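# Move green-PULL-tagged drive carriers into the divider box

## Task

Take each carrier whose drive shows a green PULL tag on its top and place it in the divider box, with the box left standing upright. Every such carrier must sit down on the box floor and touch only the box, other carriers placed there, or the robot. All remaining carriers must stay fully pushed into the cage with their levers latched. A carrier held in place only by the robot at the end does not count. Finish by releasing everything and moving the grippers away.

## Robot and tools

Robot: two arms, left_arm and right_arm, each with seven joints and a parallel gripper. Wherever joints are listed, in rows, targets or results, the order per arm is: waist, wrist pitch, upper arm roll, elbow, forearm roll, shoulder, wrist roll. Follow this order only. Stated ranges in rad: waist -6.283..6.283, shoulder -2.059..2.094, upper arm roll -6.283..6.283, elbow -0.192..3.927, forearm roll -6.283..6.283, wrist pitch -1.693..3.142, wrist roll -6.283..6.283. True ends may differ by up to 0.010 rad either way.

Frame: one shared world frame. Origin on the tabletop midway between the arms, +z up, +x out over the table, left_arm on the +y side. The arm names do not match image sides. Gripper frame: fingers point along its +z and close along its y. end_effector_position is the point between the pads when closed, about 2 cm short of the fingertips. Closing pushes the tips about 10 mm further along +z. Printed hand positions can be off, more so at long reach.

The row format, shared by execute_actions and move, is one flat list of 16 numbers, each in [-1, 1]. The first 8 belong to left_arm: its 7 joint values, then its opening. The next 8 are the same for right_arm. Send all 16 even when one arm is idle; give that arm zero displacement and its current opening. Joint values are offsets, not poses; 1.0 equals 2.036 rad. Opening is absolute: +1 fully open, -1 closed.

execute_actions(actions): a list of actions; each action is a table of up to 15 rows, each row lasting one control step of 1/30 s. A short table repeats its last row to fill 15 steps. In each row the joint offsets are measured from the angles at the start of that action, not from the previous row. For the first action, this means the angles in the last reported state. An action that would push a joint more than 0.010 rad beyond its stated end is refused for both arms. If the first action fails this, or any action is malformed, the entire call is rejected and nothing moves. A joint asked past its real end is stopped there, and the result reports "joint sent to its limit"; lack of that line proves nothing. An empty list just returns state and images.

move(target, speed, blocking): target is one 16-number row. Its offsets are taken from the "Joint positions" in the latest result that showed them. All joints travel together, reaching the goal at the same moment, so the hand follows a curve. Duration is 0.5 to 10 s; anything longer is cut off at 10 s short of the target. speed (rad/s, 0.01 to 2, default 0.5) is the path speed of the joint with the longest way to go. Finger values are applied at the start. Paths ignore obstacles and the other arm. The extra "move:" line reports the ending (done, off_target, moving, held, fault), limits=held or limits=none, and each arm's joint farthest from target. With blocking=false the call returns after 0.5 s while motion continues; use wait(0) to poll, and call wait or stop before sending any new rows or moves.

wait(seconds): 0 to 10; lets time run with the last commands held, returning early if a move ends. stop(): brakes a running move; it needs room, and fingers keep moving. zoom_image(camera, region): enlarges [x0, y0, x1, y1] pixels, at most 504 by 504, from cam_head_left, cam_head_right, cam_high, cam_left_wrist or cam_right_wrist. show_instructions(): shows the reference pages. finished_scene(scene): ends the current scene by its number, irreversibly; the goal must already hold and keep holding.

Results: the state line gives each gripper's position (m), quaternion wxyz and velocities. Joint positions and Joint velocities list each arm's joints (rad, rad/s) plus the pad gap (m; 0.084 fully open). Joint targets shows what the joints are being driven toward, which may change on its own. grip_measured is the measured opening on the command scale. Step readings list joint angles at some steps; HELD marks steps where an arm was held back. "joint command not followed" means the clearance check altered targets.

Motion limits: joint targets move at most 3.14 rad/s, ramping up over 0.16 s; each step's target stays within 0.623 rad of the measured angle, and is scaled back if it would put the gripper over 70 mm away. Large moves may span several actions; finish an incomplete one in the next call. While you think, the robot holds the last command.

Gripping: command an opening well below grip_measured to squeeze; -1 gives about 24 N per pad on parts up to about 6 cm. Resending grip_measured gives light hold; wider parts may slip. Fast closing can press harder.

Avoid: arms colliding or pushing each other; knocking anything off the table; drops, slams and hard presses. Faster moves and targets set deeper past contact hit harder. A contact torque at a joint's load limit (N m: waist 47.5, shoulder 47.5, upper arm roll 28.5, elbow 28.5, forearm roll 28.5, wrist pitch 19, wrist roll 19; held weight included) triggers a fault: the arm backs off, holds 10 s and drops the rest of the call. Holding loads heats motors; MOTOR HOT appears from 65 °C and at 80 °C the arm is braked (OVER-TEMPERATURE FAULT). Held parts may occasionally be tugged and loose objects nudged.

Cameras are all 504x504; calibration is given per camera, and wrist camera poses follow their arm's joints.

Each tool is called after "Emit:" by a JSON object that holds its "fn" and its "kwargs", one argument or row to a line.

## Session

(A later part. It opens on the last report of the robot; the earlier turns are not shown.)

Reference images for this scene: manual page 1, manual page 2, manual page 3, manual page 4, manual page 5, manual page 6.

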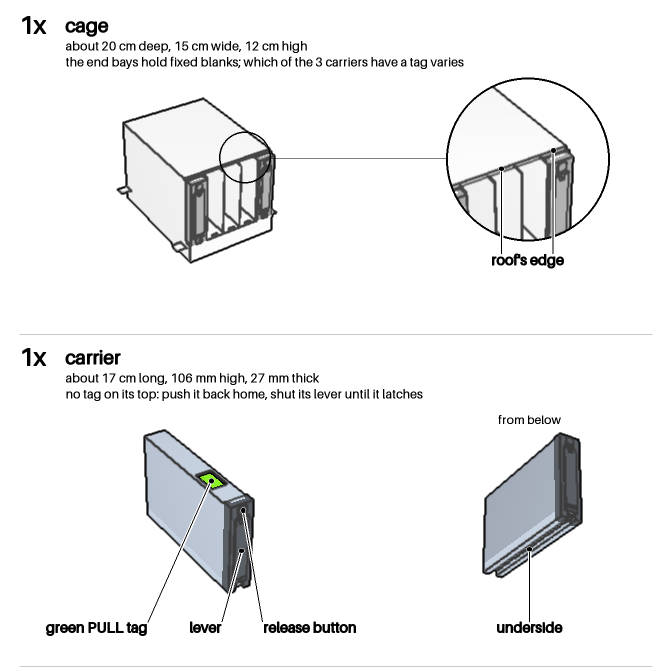

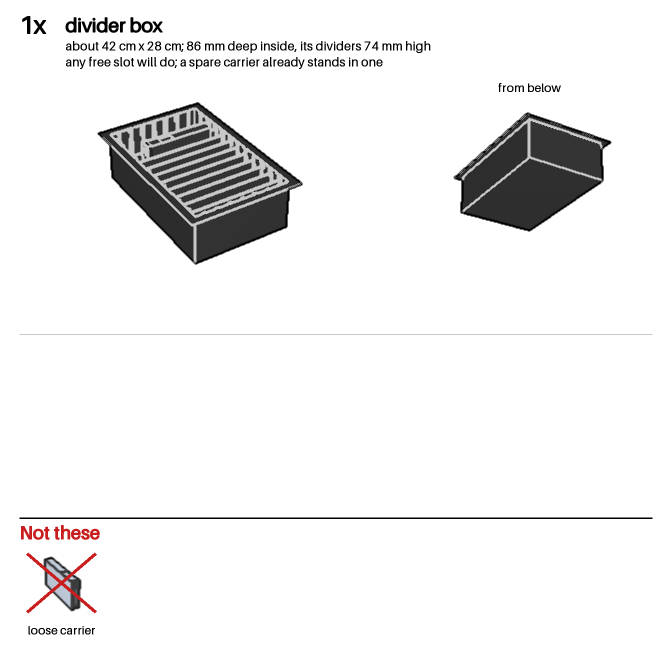

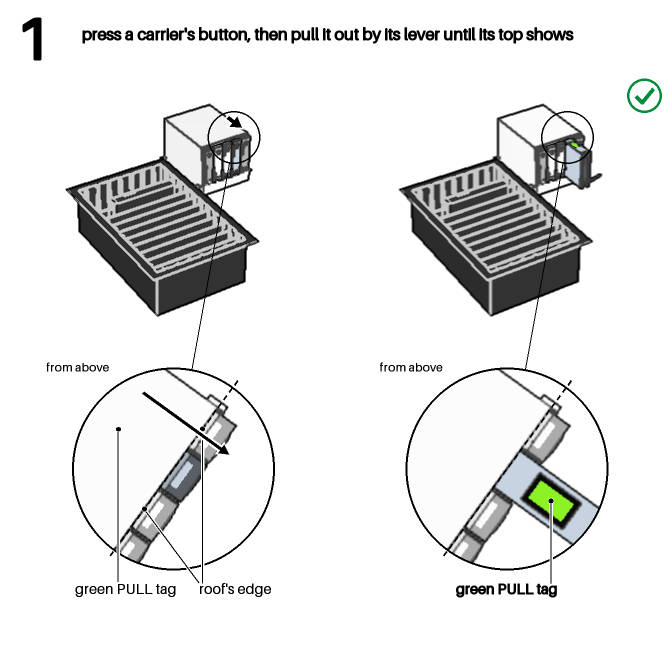

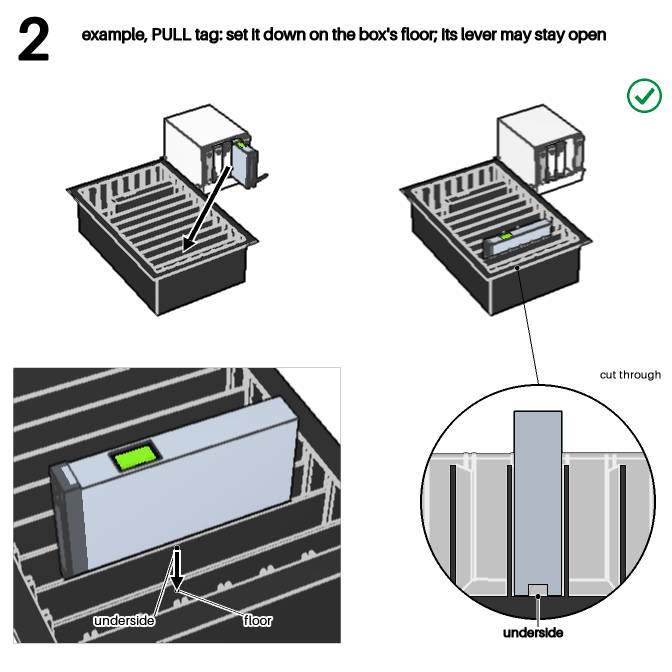

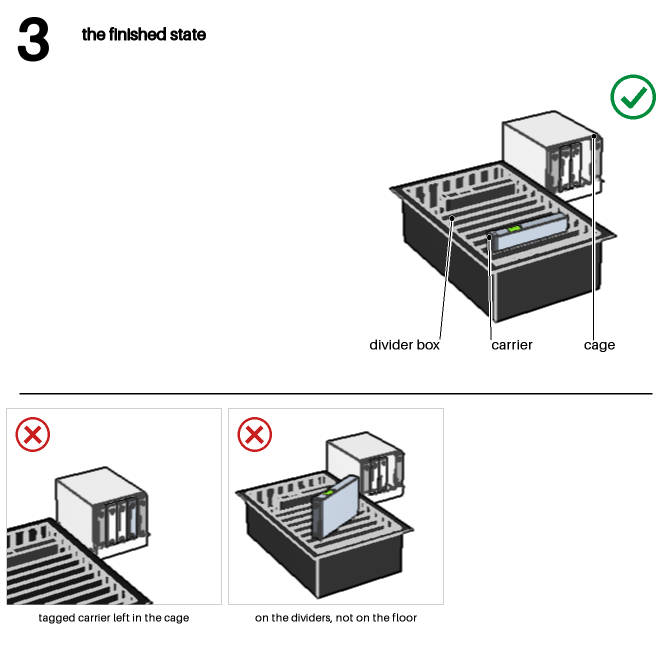

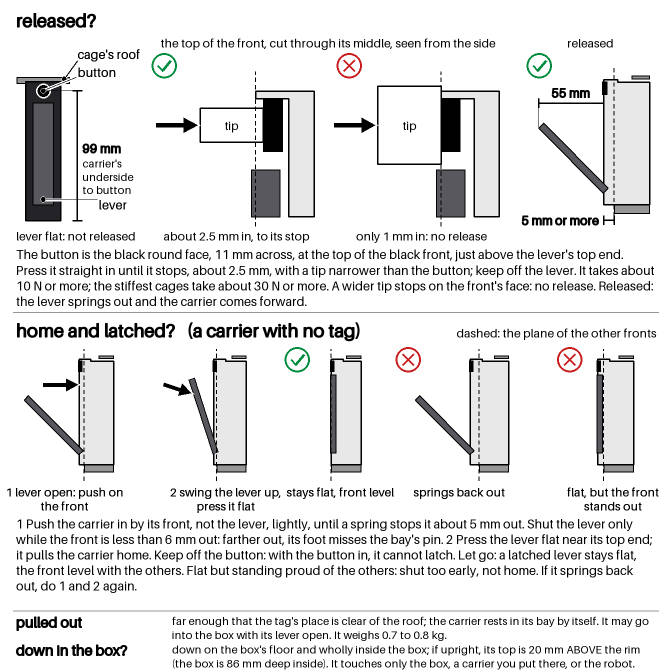

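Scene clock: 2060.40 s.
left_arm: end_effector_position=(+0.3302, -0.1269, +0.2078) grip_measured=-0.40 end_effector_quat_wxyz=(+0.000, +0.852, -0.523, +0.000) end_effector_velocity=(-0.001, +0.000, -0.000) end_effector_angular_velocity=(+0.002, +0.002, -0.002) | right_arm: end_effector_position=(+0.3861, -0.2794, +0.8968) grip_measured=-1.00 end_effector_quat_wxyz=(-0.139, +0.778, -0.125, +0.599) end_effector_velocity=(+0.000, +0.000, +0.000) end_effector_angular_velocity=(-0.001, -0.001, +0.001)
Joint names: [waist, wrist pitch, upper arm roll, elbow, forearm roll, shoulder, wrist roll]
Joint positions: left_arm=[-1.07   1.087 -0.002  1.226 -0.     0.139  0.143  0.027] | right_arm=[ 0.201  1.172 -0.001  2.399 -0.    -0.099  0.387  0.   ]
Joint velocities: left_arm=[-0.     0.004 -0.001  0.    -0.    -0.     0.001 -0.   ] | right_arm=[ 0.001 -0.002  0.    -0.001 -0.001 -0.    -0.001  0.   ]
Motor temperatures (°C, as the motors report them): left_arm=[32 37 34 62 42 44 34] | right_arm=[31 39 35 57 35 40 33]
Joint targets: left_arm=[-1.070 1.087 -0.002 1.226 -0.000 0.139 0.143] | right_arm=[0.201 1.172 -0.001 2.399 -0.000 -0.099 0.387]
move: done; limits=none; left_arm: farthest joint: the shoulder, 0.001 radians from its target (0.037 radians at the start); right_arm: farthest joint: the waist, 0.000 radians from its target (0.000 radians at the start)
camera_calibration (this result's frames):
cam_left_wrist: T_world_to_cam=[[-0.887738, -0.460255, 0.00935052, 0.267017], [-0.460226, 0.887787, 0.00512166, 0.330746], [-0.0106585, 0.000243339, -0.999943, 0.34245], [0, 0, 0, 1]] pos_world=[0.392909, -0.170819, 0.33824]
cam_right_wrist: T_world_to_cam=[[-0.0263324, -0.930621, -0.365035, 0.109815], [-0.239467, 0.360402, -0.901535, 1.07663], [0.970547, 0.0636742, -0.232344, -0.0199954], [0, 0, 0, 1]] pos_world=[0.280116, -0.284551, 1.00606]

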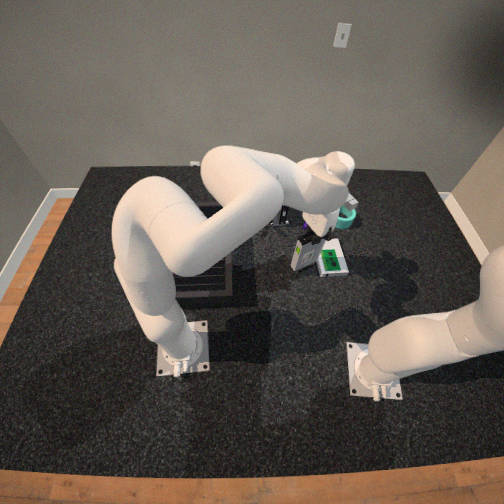

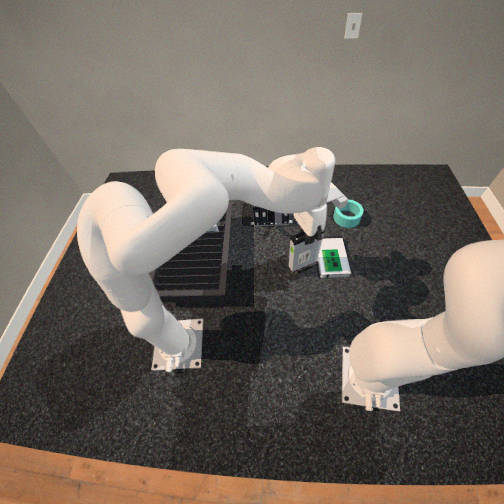

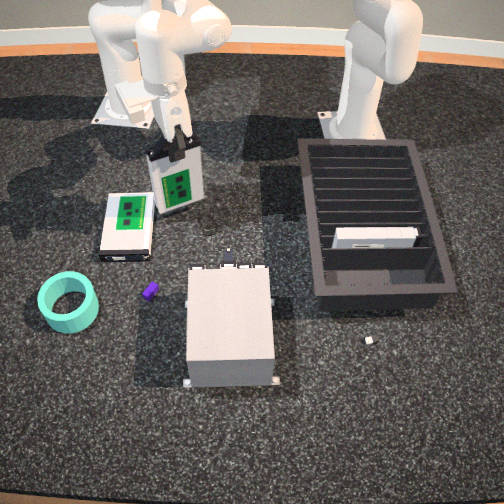

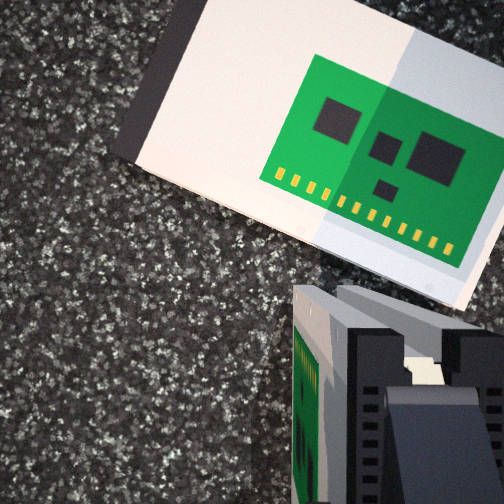

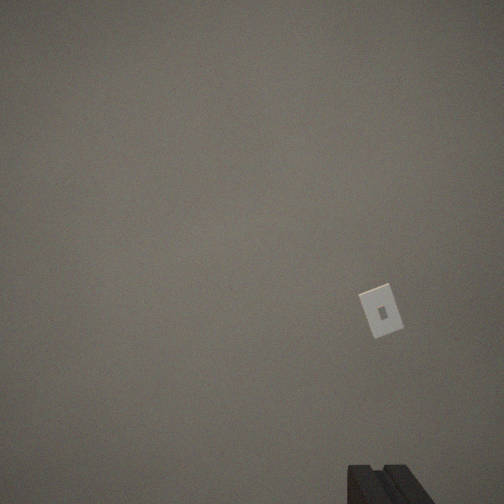

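Emit:
{"fn": "move", "kwargs": {
  "target": [-0.0842,0.0206,0,-0.1912,0,-0.2118,0.7364,-1,0,0,0,0,0,0,0,-1],
  "speed": 0.35
}}

Emit:
{"fn": "move", "kwargs": {
  "target": [-0.0842,0.0206,0,-0.1912,0,-0.2118,0.7364,-1,0,0,0,0,0,0,0,-1],
  "speed": 0.35
}}

Scene clock: 2071.87 s.
left_arm: end_effector_position=(+0.2026, -0.0592, +0.2348) grip_measured=-0.40 end_effector_quat_wxyz=(+0.000, -0.184, +0.983, -0.000) end_effector_velocity=(-0.000, -0.001, +0.001) end_effector_angular_velocity=(-0.002, -0.002, -0.004) | right_arm: end_effector_position=(+0.3861, -0.2794, +0.8968) grip_measured=-1.00 end_effector_quat_wxyz=(-0.139, +0.778, -0.125, +0.599) end_effector_velocity=(+0.000, +0.001, +0.000) end_effector_angular_velocity=(+0.000, -0.001, +0.003)
Joint names: [waist, wrist pitch, upper arm roll, elbow, forearm roll, shoulder, wrist roll]
Joint positions: left_arm=[-1.242  1.129 -0.002  0.837 -0.    -0.292  1.642  0.027] | right_arm=[ 0.201  1.172 -0.001  2.399 -0.    -0.099  0.387  0.   ]
Joint velocities: left_arm=[-0.    -0.001 -0.001  0.     0.    -0.001  0.003 -0.   ] | right_arm=[ 0.001 -0.001 -0.    -0.     0.002  0.    -0.001  0.   ]
Motor temperatures (°C, as the motors report them): left_arm=[32 37 34 65 42 44 34] | right_arm=[31 39 35 57 35 40 33]
Joint targets: left_arm=[-1.242 1.129 -0.002 0.837 -0.000 -0.292 1.642] | right_arm=[0.201 1.172 -0.001 2.399 -0.000 -0.099 0.387]
MOTOR HOT: a motor of the left arm reached 65 °C. Now the hottest motor of the left arm, the elbow, reports 65 °C. The temperature limit of the motors' drives, at which the controller stops that arm, is 80 °C. To cool a motor, set the load down, stop pushing, or move to a pose that needs little force.
move: done; limits=none; left_arm: farthest joint: the waist, 0.000 radians from its target (0.171 radians at the start); right_arm: farthest joint: the waist, 0.000 radians from its target (0.000 radians at the start)
camera_calibration (this result's frames):
cam_left_wrist: T_world_to_cam=[[-0.369972, 0.929, 0.00893924, 0.162028], [0.92904, 0.369932, 0.00586654, -0.100545], [0.00214311, 0.0104754, -0.999943, 0.366159], [0, 0, 0, 1]] pos_world=[0.152571, -0.117165, 0.365279]
cam_right_wrist: T_world_to_cam=[[-0.0263326, -0.930621, -0.365035, 0.109815], [-0.239467, 0.360402, -0.901535, 1.07663], [0.970547, 0.0636741, -0.232344, -0.0199952], [0, 0, 0, 1]] pos_world=[0.280117, -0.284551, 1.00606]

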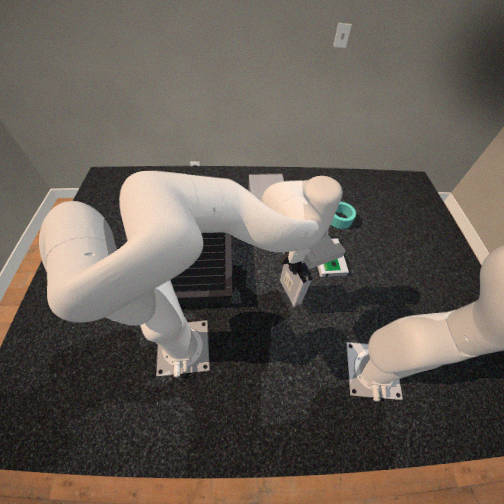

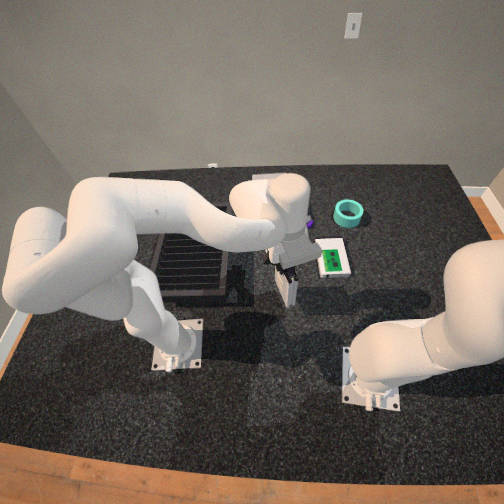

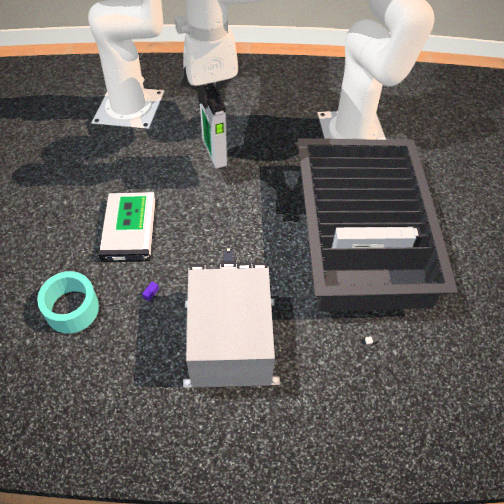

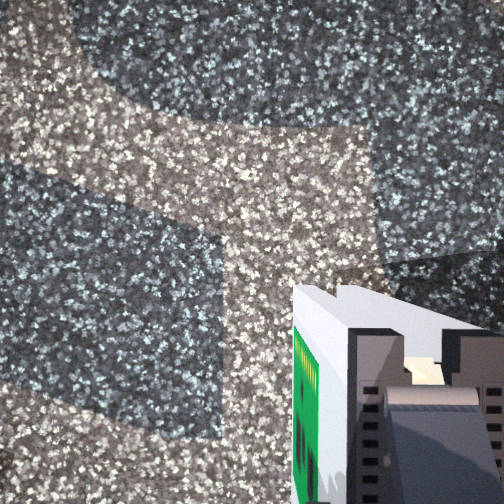

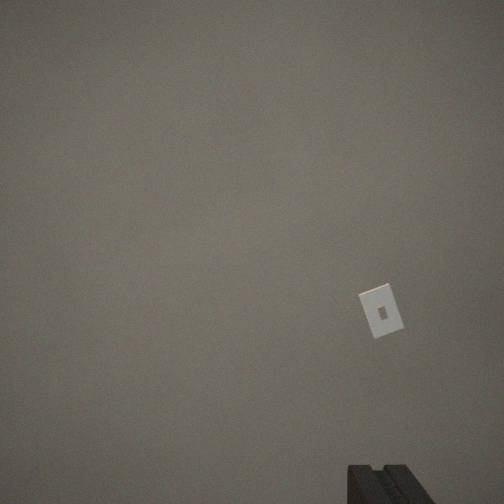

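Scene clock: 2076.73 s.
left_arm: end_effector_position=(+0.1097, +0.0313, +0.2080) grip_measured=-0.40 end_effector_quat_wxyz=(+0.000, +0.605, +0.796, +0.000) end_effector_velocity=(-0.000, +0.000, -0.000) end_effector_angular_velocity=(-0.000, -0.000, -0.003) | right_arm: end_effector_position=(+0.3861, -0.2794, +0.8968) grip_measured=-1.00 end_effector_quat_wxyz=(-0.139, +0.778, -0.125, +0.599) end_effector_velocity=(+0.000, +0.000, -0.000) end_effector_angular_velocity=(+0.001, +0.001, +0.001)
Joint names: [waist, wrist pitch, upper arm roll, elbow, forearm roll, shoulder, wrist roll]
Joint positions: left_arm=[-1.413  1.171 -0.002  0.448 -0.    -0.723  3.14   0.027] | right_arm=[ 0.201  1.172 -0.001  2.399 -0.    -0.099  0.387  0.   ]
Joint velocities: left_arm=[-0.001 -0.    -0.    -0.001 -0.    -0.001  0.002 -0.   ] | right_arm=[-0.     0.     0.    -0.     0.001  0.     0.001  0.   ]
Motor temperatures (°C, as the motors report them): left_arm=[32 37 34 65 42 44 34] | right_arm=[31 39 35 57 35 40 33]
Joint targets: left_arm=[-1.413 1.171 -0.002 0.448 -0.000 -0.723 3.141] | right_arm=[0.201 1.172 -0.001 2.399 -0.000 -0.099 0.387]
MOTOR HOT: still on. Now the hottest motor of the left arm, the elbow, reports 65 °C; a drive's own limit is 80 °C.
move: done; limits=none; left_arm: farthest joint: the wrist roll, 0.001 radians from its target (1.499 radians at the start); right_arm: farthest joint: the waist, 0.000 radians from its target (0.000 radians at the start)
camera_calibration (this result's frames):
cam_left_wrist: T_world_to_cam=[[0.961026, 0.27627, 0.0101867, -0.0819648], [0.276225, -0.961076, 0.00568313, 0.0657097], [0.0113603, -0.00264781, -0.999932, 0.337936], [0, 0, 0, 1]] pos_world=[0.0567806, 0.0866913, 0.338374]
cam_right_wrist: T_world_to_cam=[[-0.0263325, -0.930621, -0.365035, 0.109815], [-0.239467, 0.360402, -0.901535, 1.07663], [0.970547, 0.0636742, -0.232344, -0.0199952], [0, 0, 0, 1]] pos_world=[0.280116, -0.284551, 1.00606]

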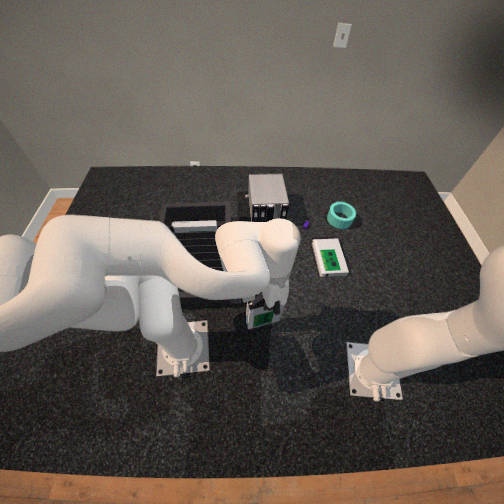

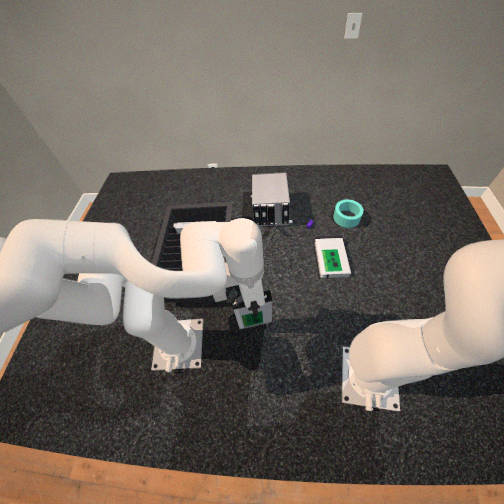

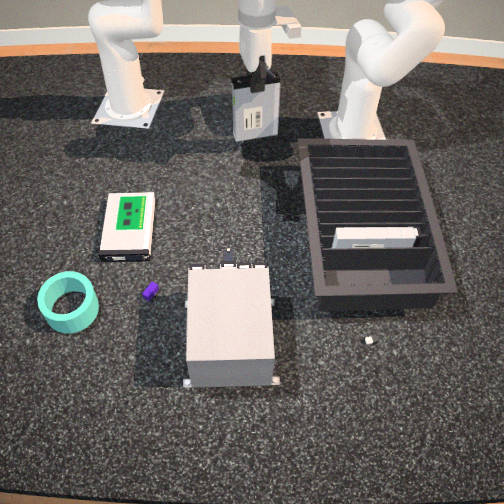

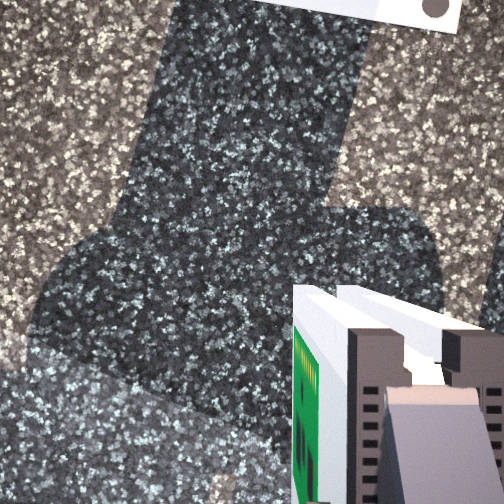

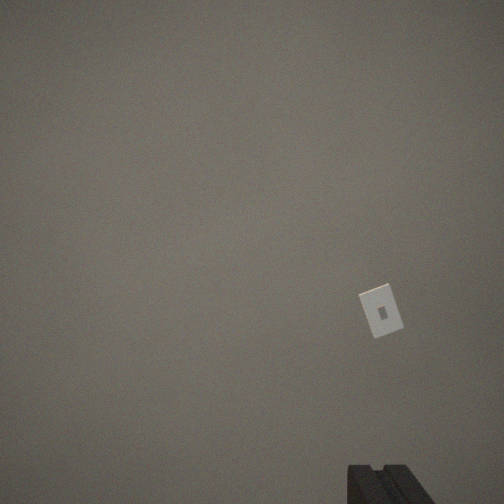

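Emit:
{"fn": "move", "kwargs": {
  "target": [0,-0.0670,0,-0.0451,0,0.0219,0,-1,0,0,0,0,0,0,0,-1],
  "speed": 0.06
}}

Emit:
{"fn": "move", "kwargs": {
  "target": [0,0,0,0,0,0,0,0.3,0,0,0,0,0,0,0,-1],
  "speed": 0.1
}}

Scene clock: 2095.13 s.
left_arm: end_effector_position=(+0.1097, +0.0313, +0.1683) grip_measured=-0.40 end_effector_quat_wxyz=(+0.000, +0.605, +0.796, +0.000) end_effector_velocity=(+0.000, +0.000, -0.001) end_effector_angular_velocity=(+0.000, -0.000, +0.002) | right_arm: end_effector_position=(+0.3861, -0.2794, +0.8968) grip_measured=-1.00 end_effector_quat_wxyz=(-0.139, +0.778, -0.125, +0.599) end_effector_velocity=(+0.000, -0.001, -0.000) end_effector_angular_velocity=(-0.000, +0.001, -0.002)
Joint names: [waist, wrist pitch, upper arm roll, elbow, forearm roll, shoulder, wrist roll]
Joint positions: left_arm=[-1.413  1.034 -0.002  0.356 -0.    -0.679  3.14   0.027] | right_arm=[ 0.201  1.172 -0.001  2.399 -0.    -0.099  0.387  0.   ]
Joint velocities: left_arm=[ 0.001 -0.002  0.    -0.002  0.     0.001 -0.001  0.   ] | right_arm=[-0.002  0.     0.    -0.    -0.     0.     0.     0.   ]
Motor temperatures (°C, as the motors report them): left_arm=[32 37 34 67 42 43 34] | right_arm=[31 39 35 57 35 40 33]
Joint targets: left_arm=[-1.413 1.034 -0.002 0.356 -0.000 -0.679 3.140] | right_arm=[0.201 1.172 -0.001 2.399 -0.000 -0.099 0.387]
MOTOR HOT: still on. Now the hottest motor of the left arm, the elbow, reports 67 °C; a drive's own limit is 80 °C.
move: done; limits=none; left_arm: farthest joint: the waist, 0.000 radians from its target (0.000 radians at the start); right_arm: farthest joint: the waist, 0.000 radians from its target (0.000 radians at the start)
camera_calibration (this result's frames):
cam_left_wrist: T_world_to_cam=[[0.961039, 0.276227, 0.0101343, -0.0815766], [0.276179, -0.961088, 0.00588258, 0.065987], [0.0113649, -0.00285451, -0.999931, 0.298289], [0, 0, 0, 1]] pos_world=[0.056784, 0.0868045, 0.298707]
cam_right_wrist: T_world_to_cam=[[-0.0263325, -0.930621, -0.365035, 0.109815], [-0.239467, 0.360402, -0.901535, 1.07663], [0.970547, 0.0636742, -0.232344, -0.0199952], [0, 0, 0, 1]] pos_world=[0.280117, -0.284551, 1.00606]

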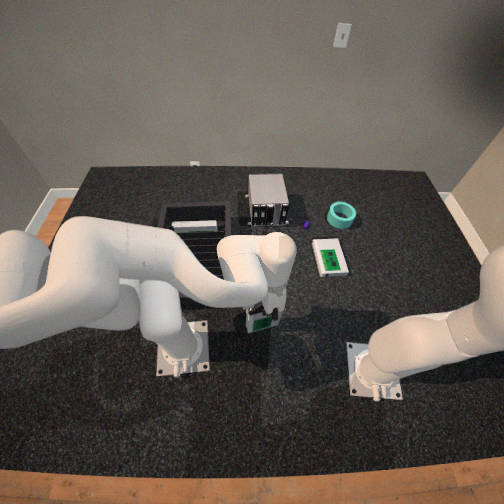

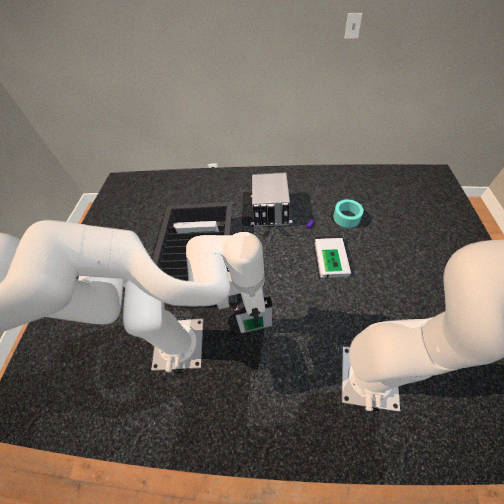

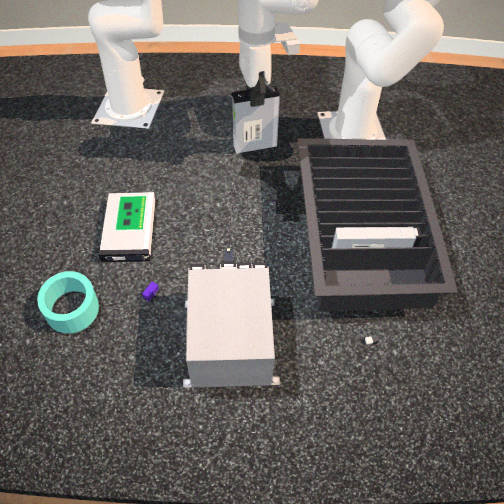

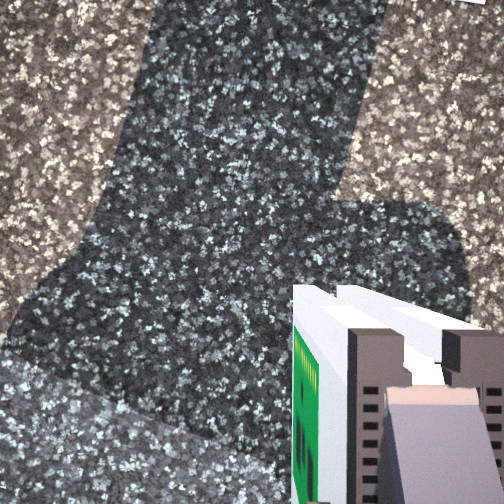

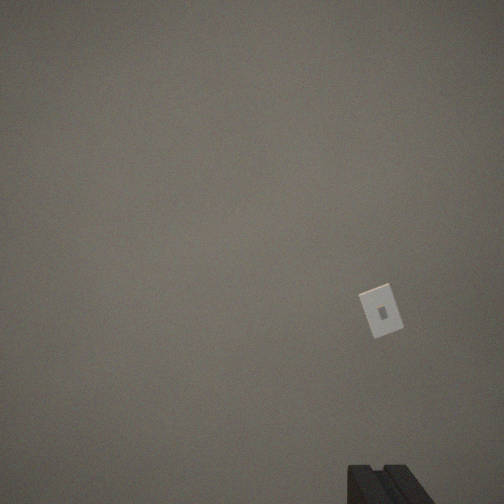

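Scene clock: 2095.63 s.
left_arm: end_effector_position=(+0.1097, +0.0313, +0.1684) grip_measured=+0.29 end_effector_quat_wxyz=(+0.001, +0.605, +0.796, +0.000) end_effector_velocity=(+0.000, +0.000, -0.000) end_effector_angular_velocity=(+0.001, +0.001, +0.001) | right_arm: end_effector_position=(+0.3861, -0.2794, +0.8968) grip_measured=-1.00 end_effector_quat_wxyz=(-0.139, +0.778, -0.125, +0.599) end_effector_velocity=(+0.000, -0.001, -0.000) end_effector_angular_velocity=(-0.001, +0.001, -0.002)
Joint names: [waist, wrist pitch, upper arm roll, elbow, forearm roll, shoulder, wrist roll]
Joint positions: left_arm=[-1.413  1.034 -0.002  0.356 -0.    -0.679  3.14   0.056] | right_arm=[ 0.201  1.172 -0.001  2.399 -0.    -0.099  0.387  0.   ]
Joint velocities: left_arm=[-0.     0.     0.001 -0.    -0.     0.001 -0.001  0.   ] | right_arm=[-0.002 -0.     0.    -0.001 -0.001  0.    -0.     0.   ]
Motor temperatures (°C, as the motors report them): left_arm=[32 37 34 67 42 43 34] | right_arm=[31 39 35 57 35 40 33]
Joint targets: left_arm=[-1.413 1.034 -0.002 0.356 -0.000 -0.679 3.140] | right_arm=[0.201 1.172 -0.001 2.399 -0.000 -0.099 0.387]
MOTOR HOT: still on. Now the hottest motor of the left arm, the elbow, reports 67 °C; a drive's own limit is 80 °C.
move: done; limits=none; left_arm: farthest joint: the waist, 0.000 radians from its target (0.000 radians at the start); right_arm: farthest joint: the waist, 0.000 radians from its target (0.000 radians at the start)
camera_calibration (this result's frames):
cam_left_wrist: T_world_to_cam=[[0.961039, 0.276228, 0.0101325, -0.0815765], [0.276176, -0.961087, 0.00621952, 0.0658471], [0.0114562, -0.00317886, -0.999929, 0.298403], [0, 0, 0, 1]] pos_world=[0.0567942, 0.0867671, 0.298798]
cam_right_wrist: T_world_to_cam=[[-0.0263326, -0.930621, -0.365035, 0.109815], [-0.239467, 0.360402, -0.901535, 1.07663], [0.970547, 0.0636742, -0.232344, -0.0199952], [0, 0, 0, 1]] pos_world=[0.280117, -0.284551, 1.00606]

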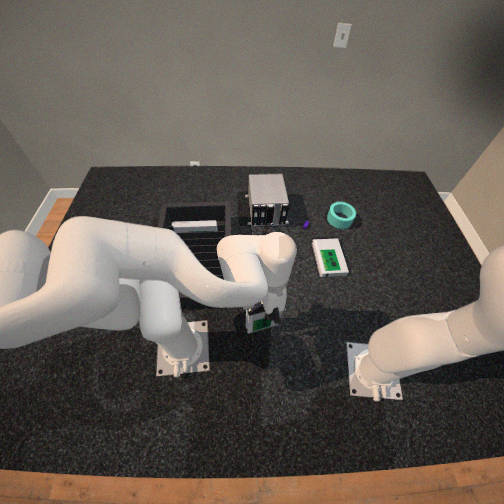

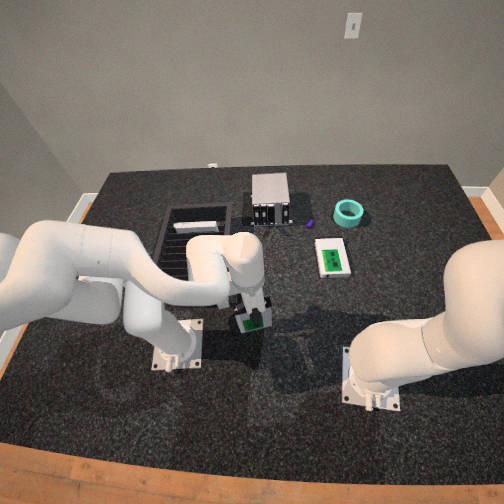

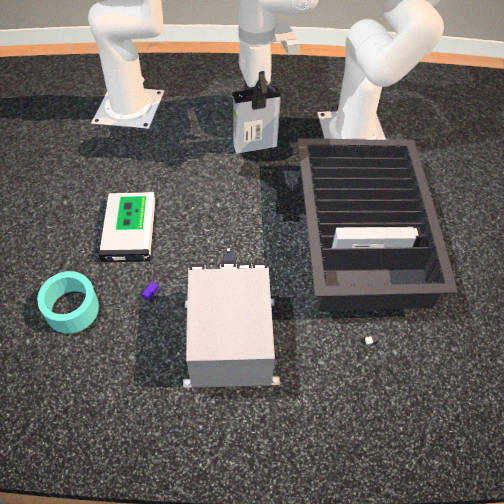

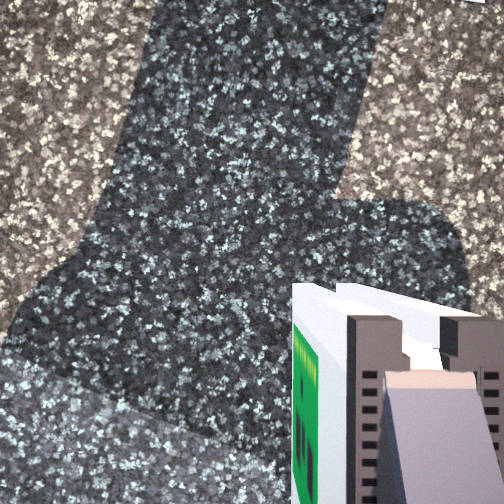

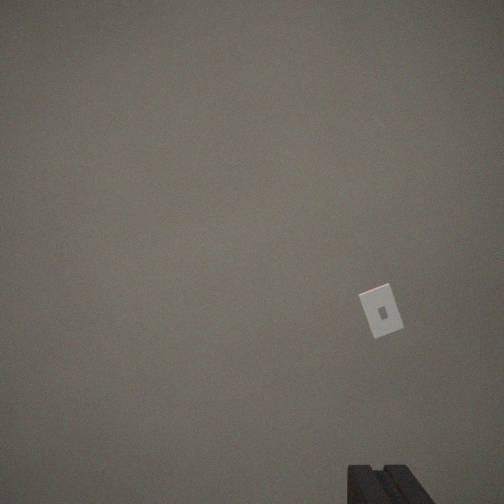

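Emit:
{"fn": "move", "kwargs": {
  "target": [0,0.1593,0,0.1262,0,-0.0326,0,0.3,0,0,0,0,0,0,0,-1],
  "speed": 0.3
}}

Emit:
{"fn": "move", "kwargs": {
  "target": [0,0.5897,0,0.7128,0,0.8946,0,0.3,0,0.0,0,0.42,0,0.05,0,-1],
  "speed": 0.6
}}

Scene clock: 2110.10 s.
left_arm: end_effector_position=(+0.1096, +0.0315, +0.2698) grip_measured=+0.29 end_effector_quat_wxyz=(+0.000, +0.605, +0.796, +0.001) end_effector_velocity=(-0.000, +0.000, +0.002) end_effector_angular_velocity=(+0.000, -0.002, -0.001) | right_arm: end_effector_position=(+0.3861, -0.2794, +0.8968) grip_measured=-1.00 end_effector_quat_wxyz=(-0.139, +0.778, -0.125, +0.599) end_effector_velocity=(-0.000, -0.000, +0.000) end_effector_angular_velocity=(-0.001, -0.001, -0.001)
Joint names: [waist, wrist pitch, upper arm roll, elbow, forearm roll, shoulder, wrist roll]
Joint positions: left_arm=[-1.413  1.358 -0.002  0.613 -0.    -0.745  3.14   0.056] | right_arm=[ 0.201  1.172 -0.001  2.399 -0.    -0.099  0.387  0.   ]
Joint velocities: left_arm=[ 0.001  0.005 -0.002  0.004  0.    -0.001 -0.     0.   ] | right_arm=[-0.001 -0.001  0.     0.    -0.    -0.    -0.001  0.   ]
Motor temperatures (°C, as the motors report them): left_arm=[32 37 34 64 42 42 34] | right_arm=[31 39 35 57 35 40 33]
Joint targets: left_arm=[-1.413 1.359 -0.002 0.613 -0.000 -0.745 3.140] | right_arm=[0.201 1.172 -0.001 2.399 -0.000 -0.099 0.387]
MOTOR HOT: still on. Now the hottest motor of the left arm, the elbow, reports 64 °C; a drive's own limit is 80 °C.
move: done; limits=none; left_arm: farthest joint: the waist, 0.000 radians from its target (0.000 radians at the start); right_arm: farthest joint: the waist, 0.000 radians from its target (0.000 radians at the start)
camera_calibration (this result's frames):
cam_left_wrist: T_world_to_cam=[[0.961022, 0.276284, 0.01022, -0.0825479], [0.276247, -0.961074, 0.00484114, 0.0658319], [0.0111597, -0.00182921, -0.999936, 0.399769], [0, 0, 0, 1]] pos_world=[0.0566832, 0.0868072, 0.400268]
cam_right_wrist: T_world_to_cam=[[-0.0263326, -0.930621, -0.365035, 0.109815], [-0.239467, 0.360402, -0.901535, 1.07663], [0.970547, 0.0636741, -0.232344, -0.0199953], [0, 0, 0, 1]] pos_world=[0.280116, -0.284551, 1.00606]

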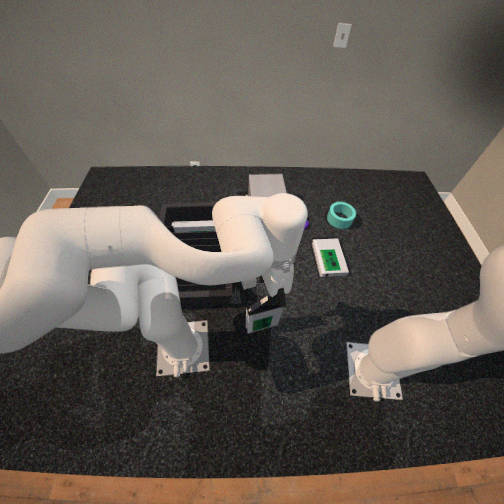

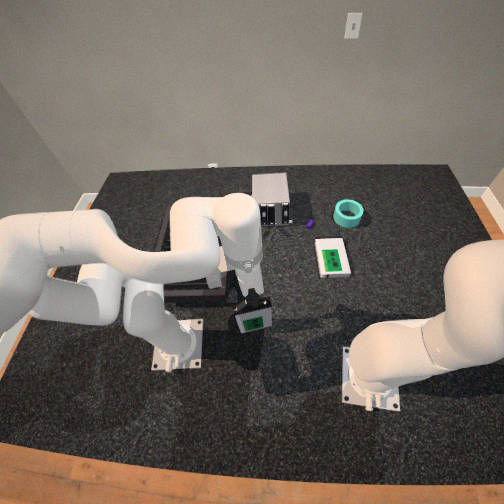

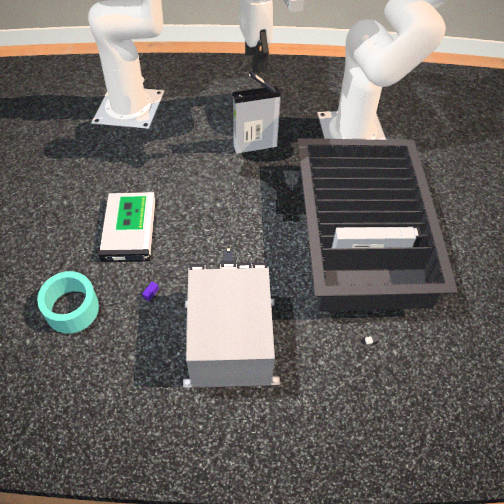

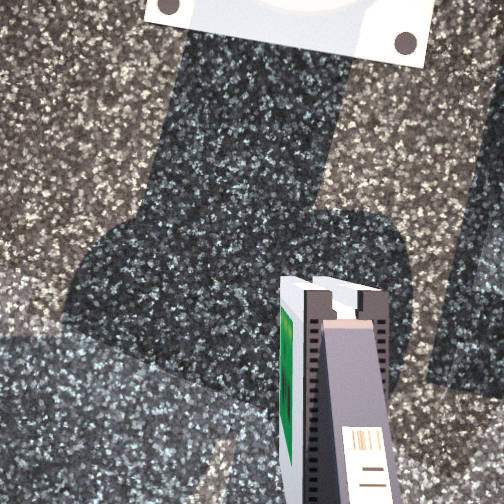

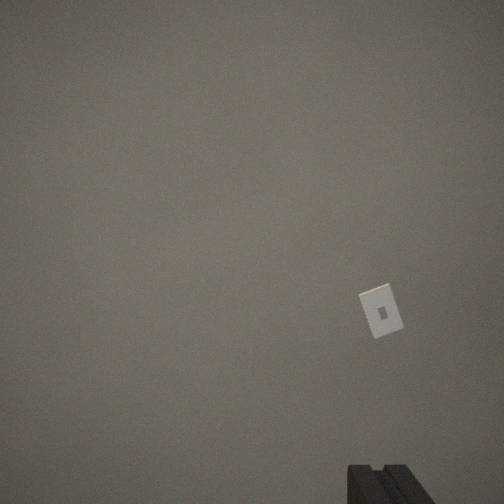

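Scene clock: 2113.83 s.
left_arm: end_effector_position=(+0.1344, -0.0582, +0.1603) grip_measured=+0.29 end_effector_quat_wxyz=(+0.563, -0.428, -0.563, -0.428) end_effector_velocity=(+0.000, +0.000, -0.001) end_effector_angular_velocity=(+0.003, -0.001, +0.001) | right_arm: end_effector_position=(+0.0793, -0.3009, +1.0805) grip_measured=-1.00 end_effector_quat_wxyz=(-0.195, +0.501, -0.080, +0.840) end_effector_velocity=(+0.000, -0.000, +0.000) end_effector_angular_velocity=(+0.000, -0.001, -0.001)
Joint names: [waist, wrist pitch, upper arm roll, elbow, forearm roll, shoulder, wrist roll]
Joint positions: left_arm=[-1.413  2.559 -0.002  2.064 -0.     1.075  3.14   0.056] | right_arm=[ 0.201  1.172 -0.001  3.254 -0.     0.003  0.387  0.   ]
Joint velocities: left_arm=[ 0.     0.     0.001  0.001  0.     0.003 -0.     0.   ] | right_arm=[-0.002 -0.001  0.     0.     0.001  0.001  0.001  0.   ]
Motor temperatures (°C, as the motors report them): left_arm=[32 37 34 64 42 43 34] | right_arm=[31 39 35 56 35 40 33]
Joint targets: left_arm=[-1.413 2.559 -0.002 2.064 -0.000 1.076 3.140] | right_arm=[0.201 1.172 -0.001 3.254 -0.000 0.003 0.387]
MOTOR HOT: still on. Now the hottest motor of the left arm, the elbow, reports 64 °C; a drive's own limit is 80 °C.
move: done; limits=none; left_arm: farthest joint: the shoulder, 0.001 radians from its target (1.821 radians at the start); right_arm: farthest joint: the waist, 0.000 radians from its target (0.000 radians at the start)
camera_calibration (this result's frames):
cam_left_wrist: T_world_to_cam=[[0.966057, 0.258185, 0.00865556, -0.0819691], [0.00980583, -0.00316782, -0.999947, 0.225987], [-0.258144, 0.96609, -0.00559201, 0.222924], [0, 0, 0, 1]] pos_world=[0.134517, -0.193486, 0.227931]
cam_right_wrist: T_world_to_cam=[[0.247303, -0.911428, -0.328848, 0.0937722], [0.433183, 0.407583, -0.803883, 1.0319], [0.866714, 0.0563517, 0.495611, -0.458754], [0, 0, 0, 1]] pos_world=[-0.072585, -0.309269, 1.08773]

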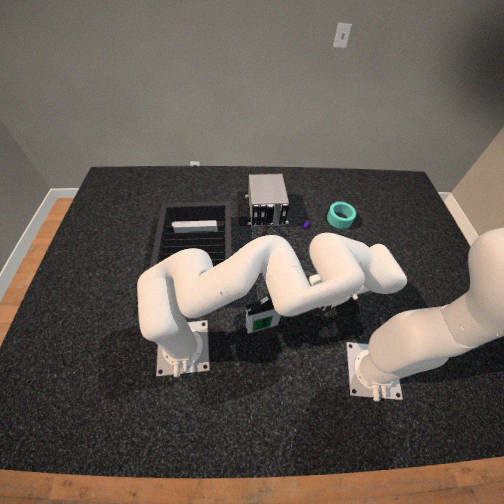

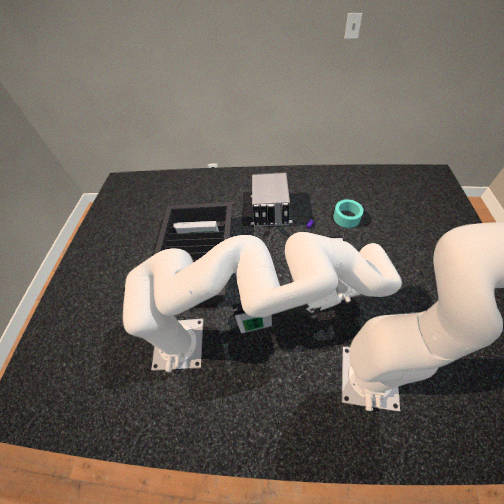

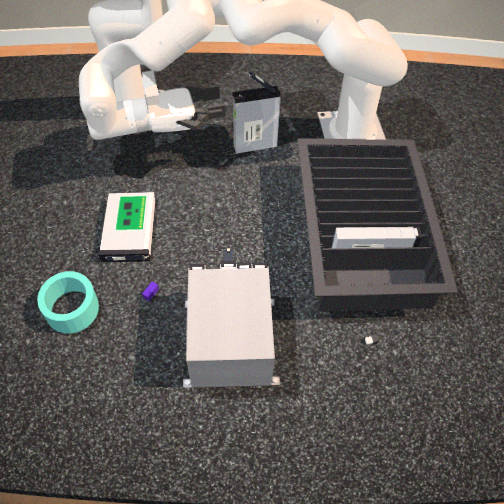

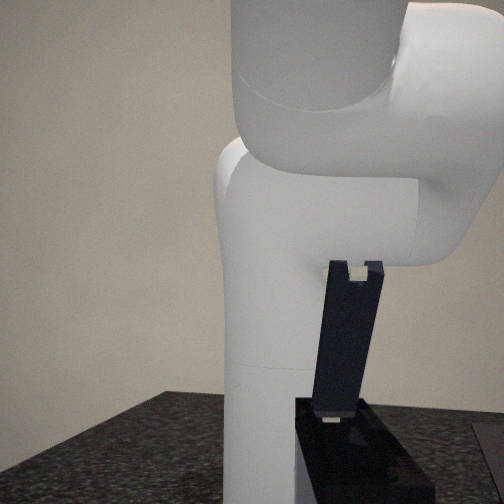

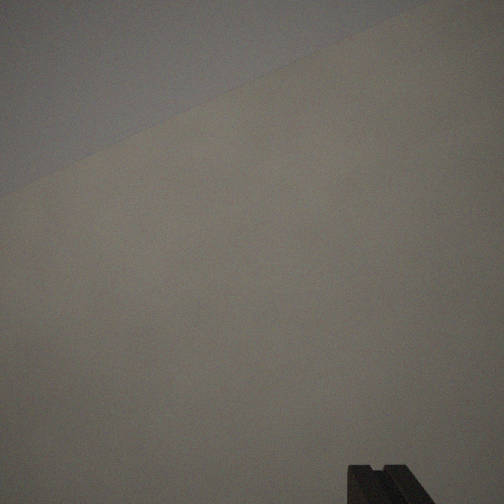

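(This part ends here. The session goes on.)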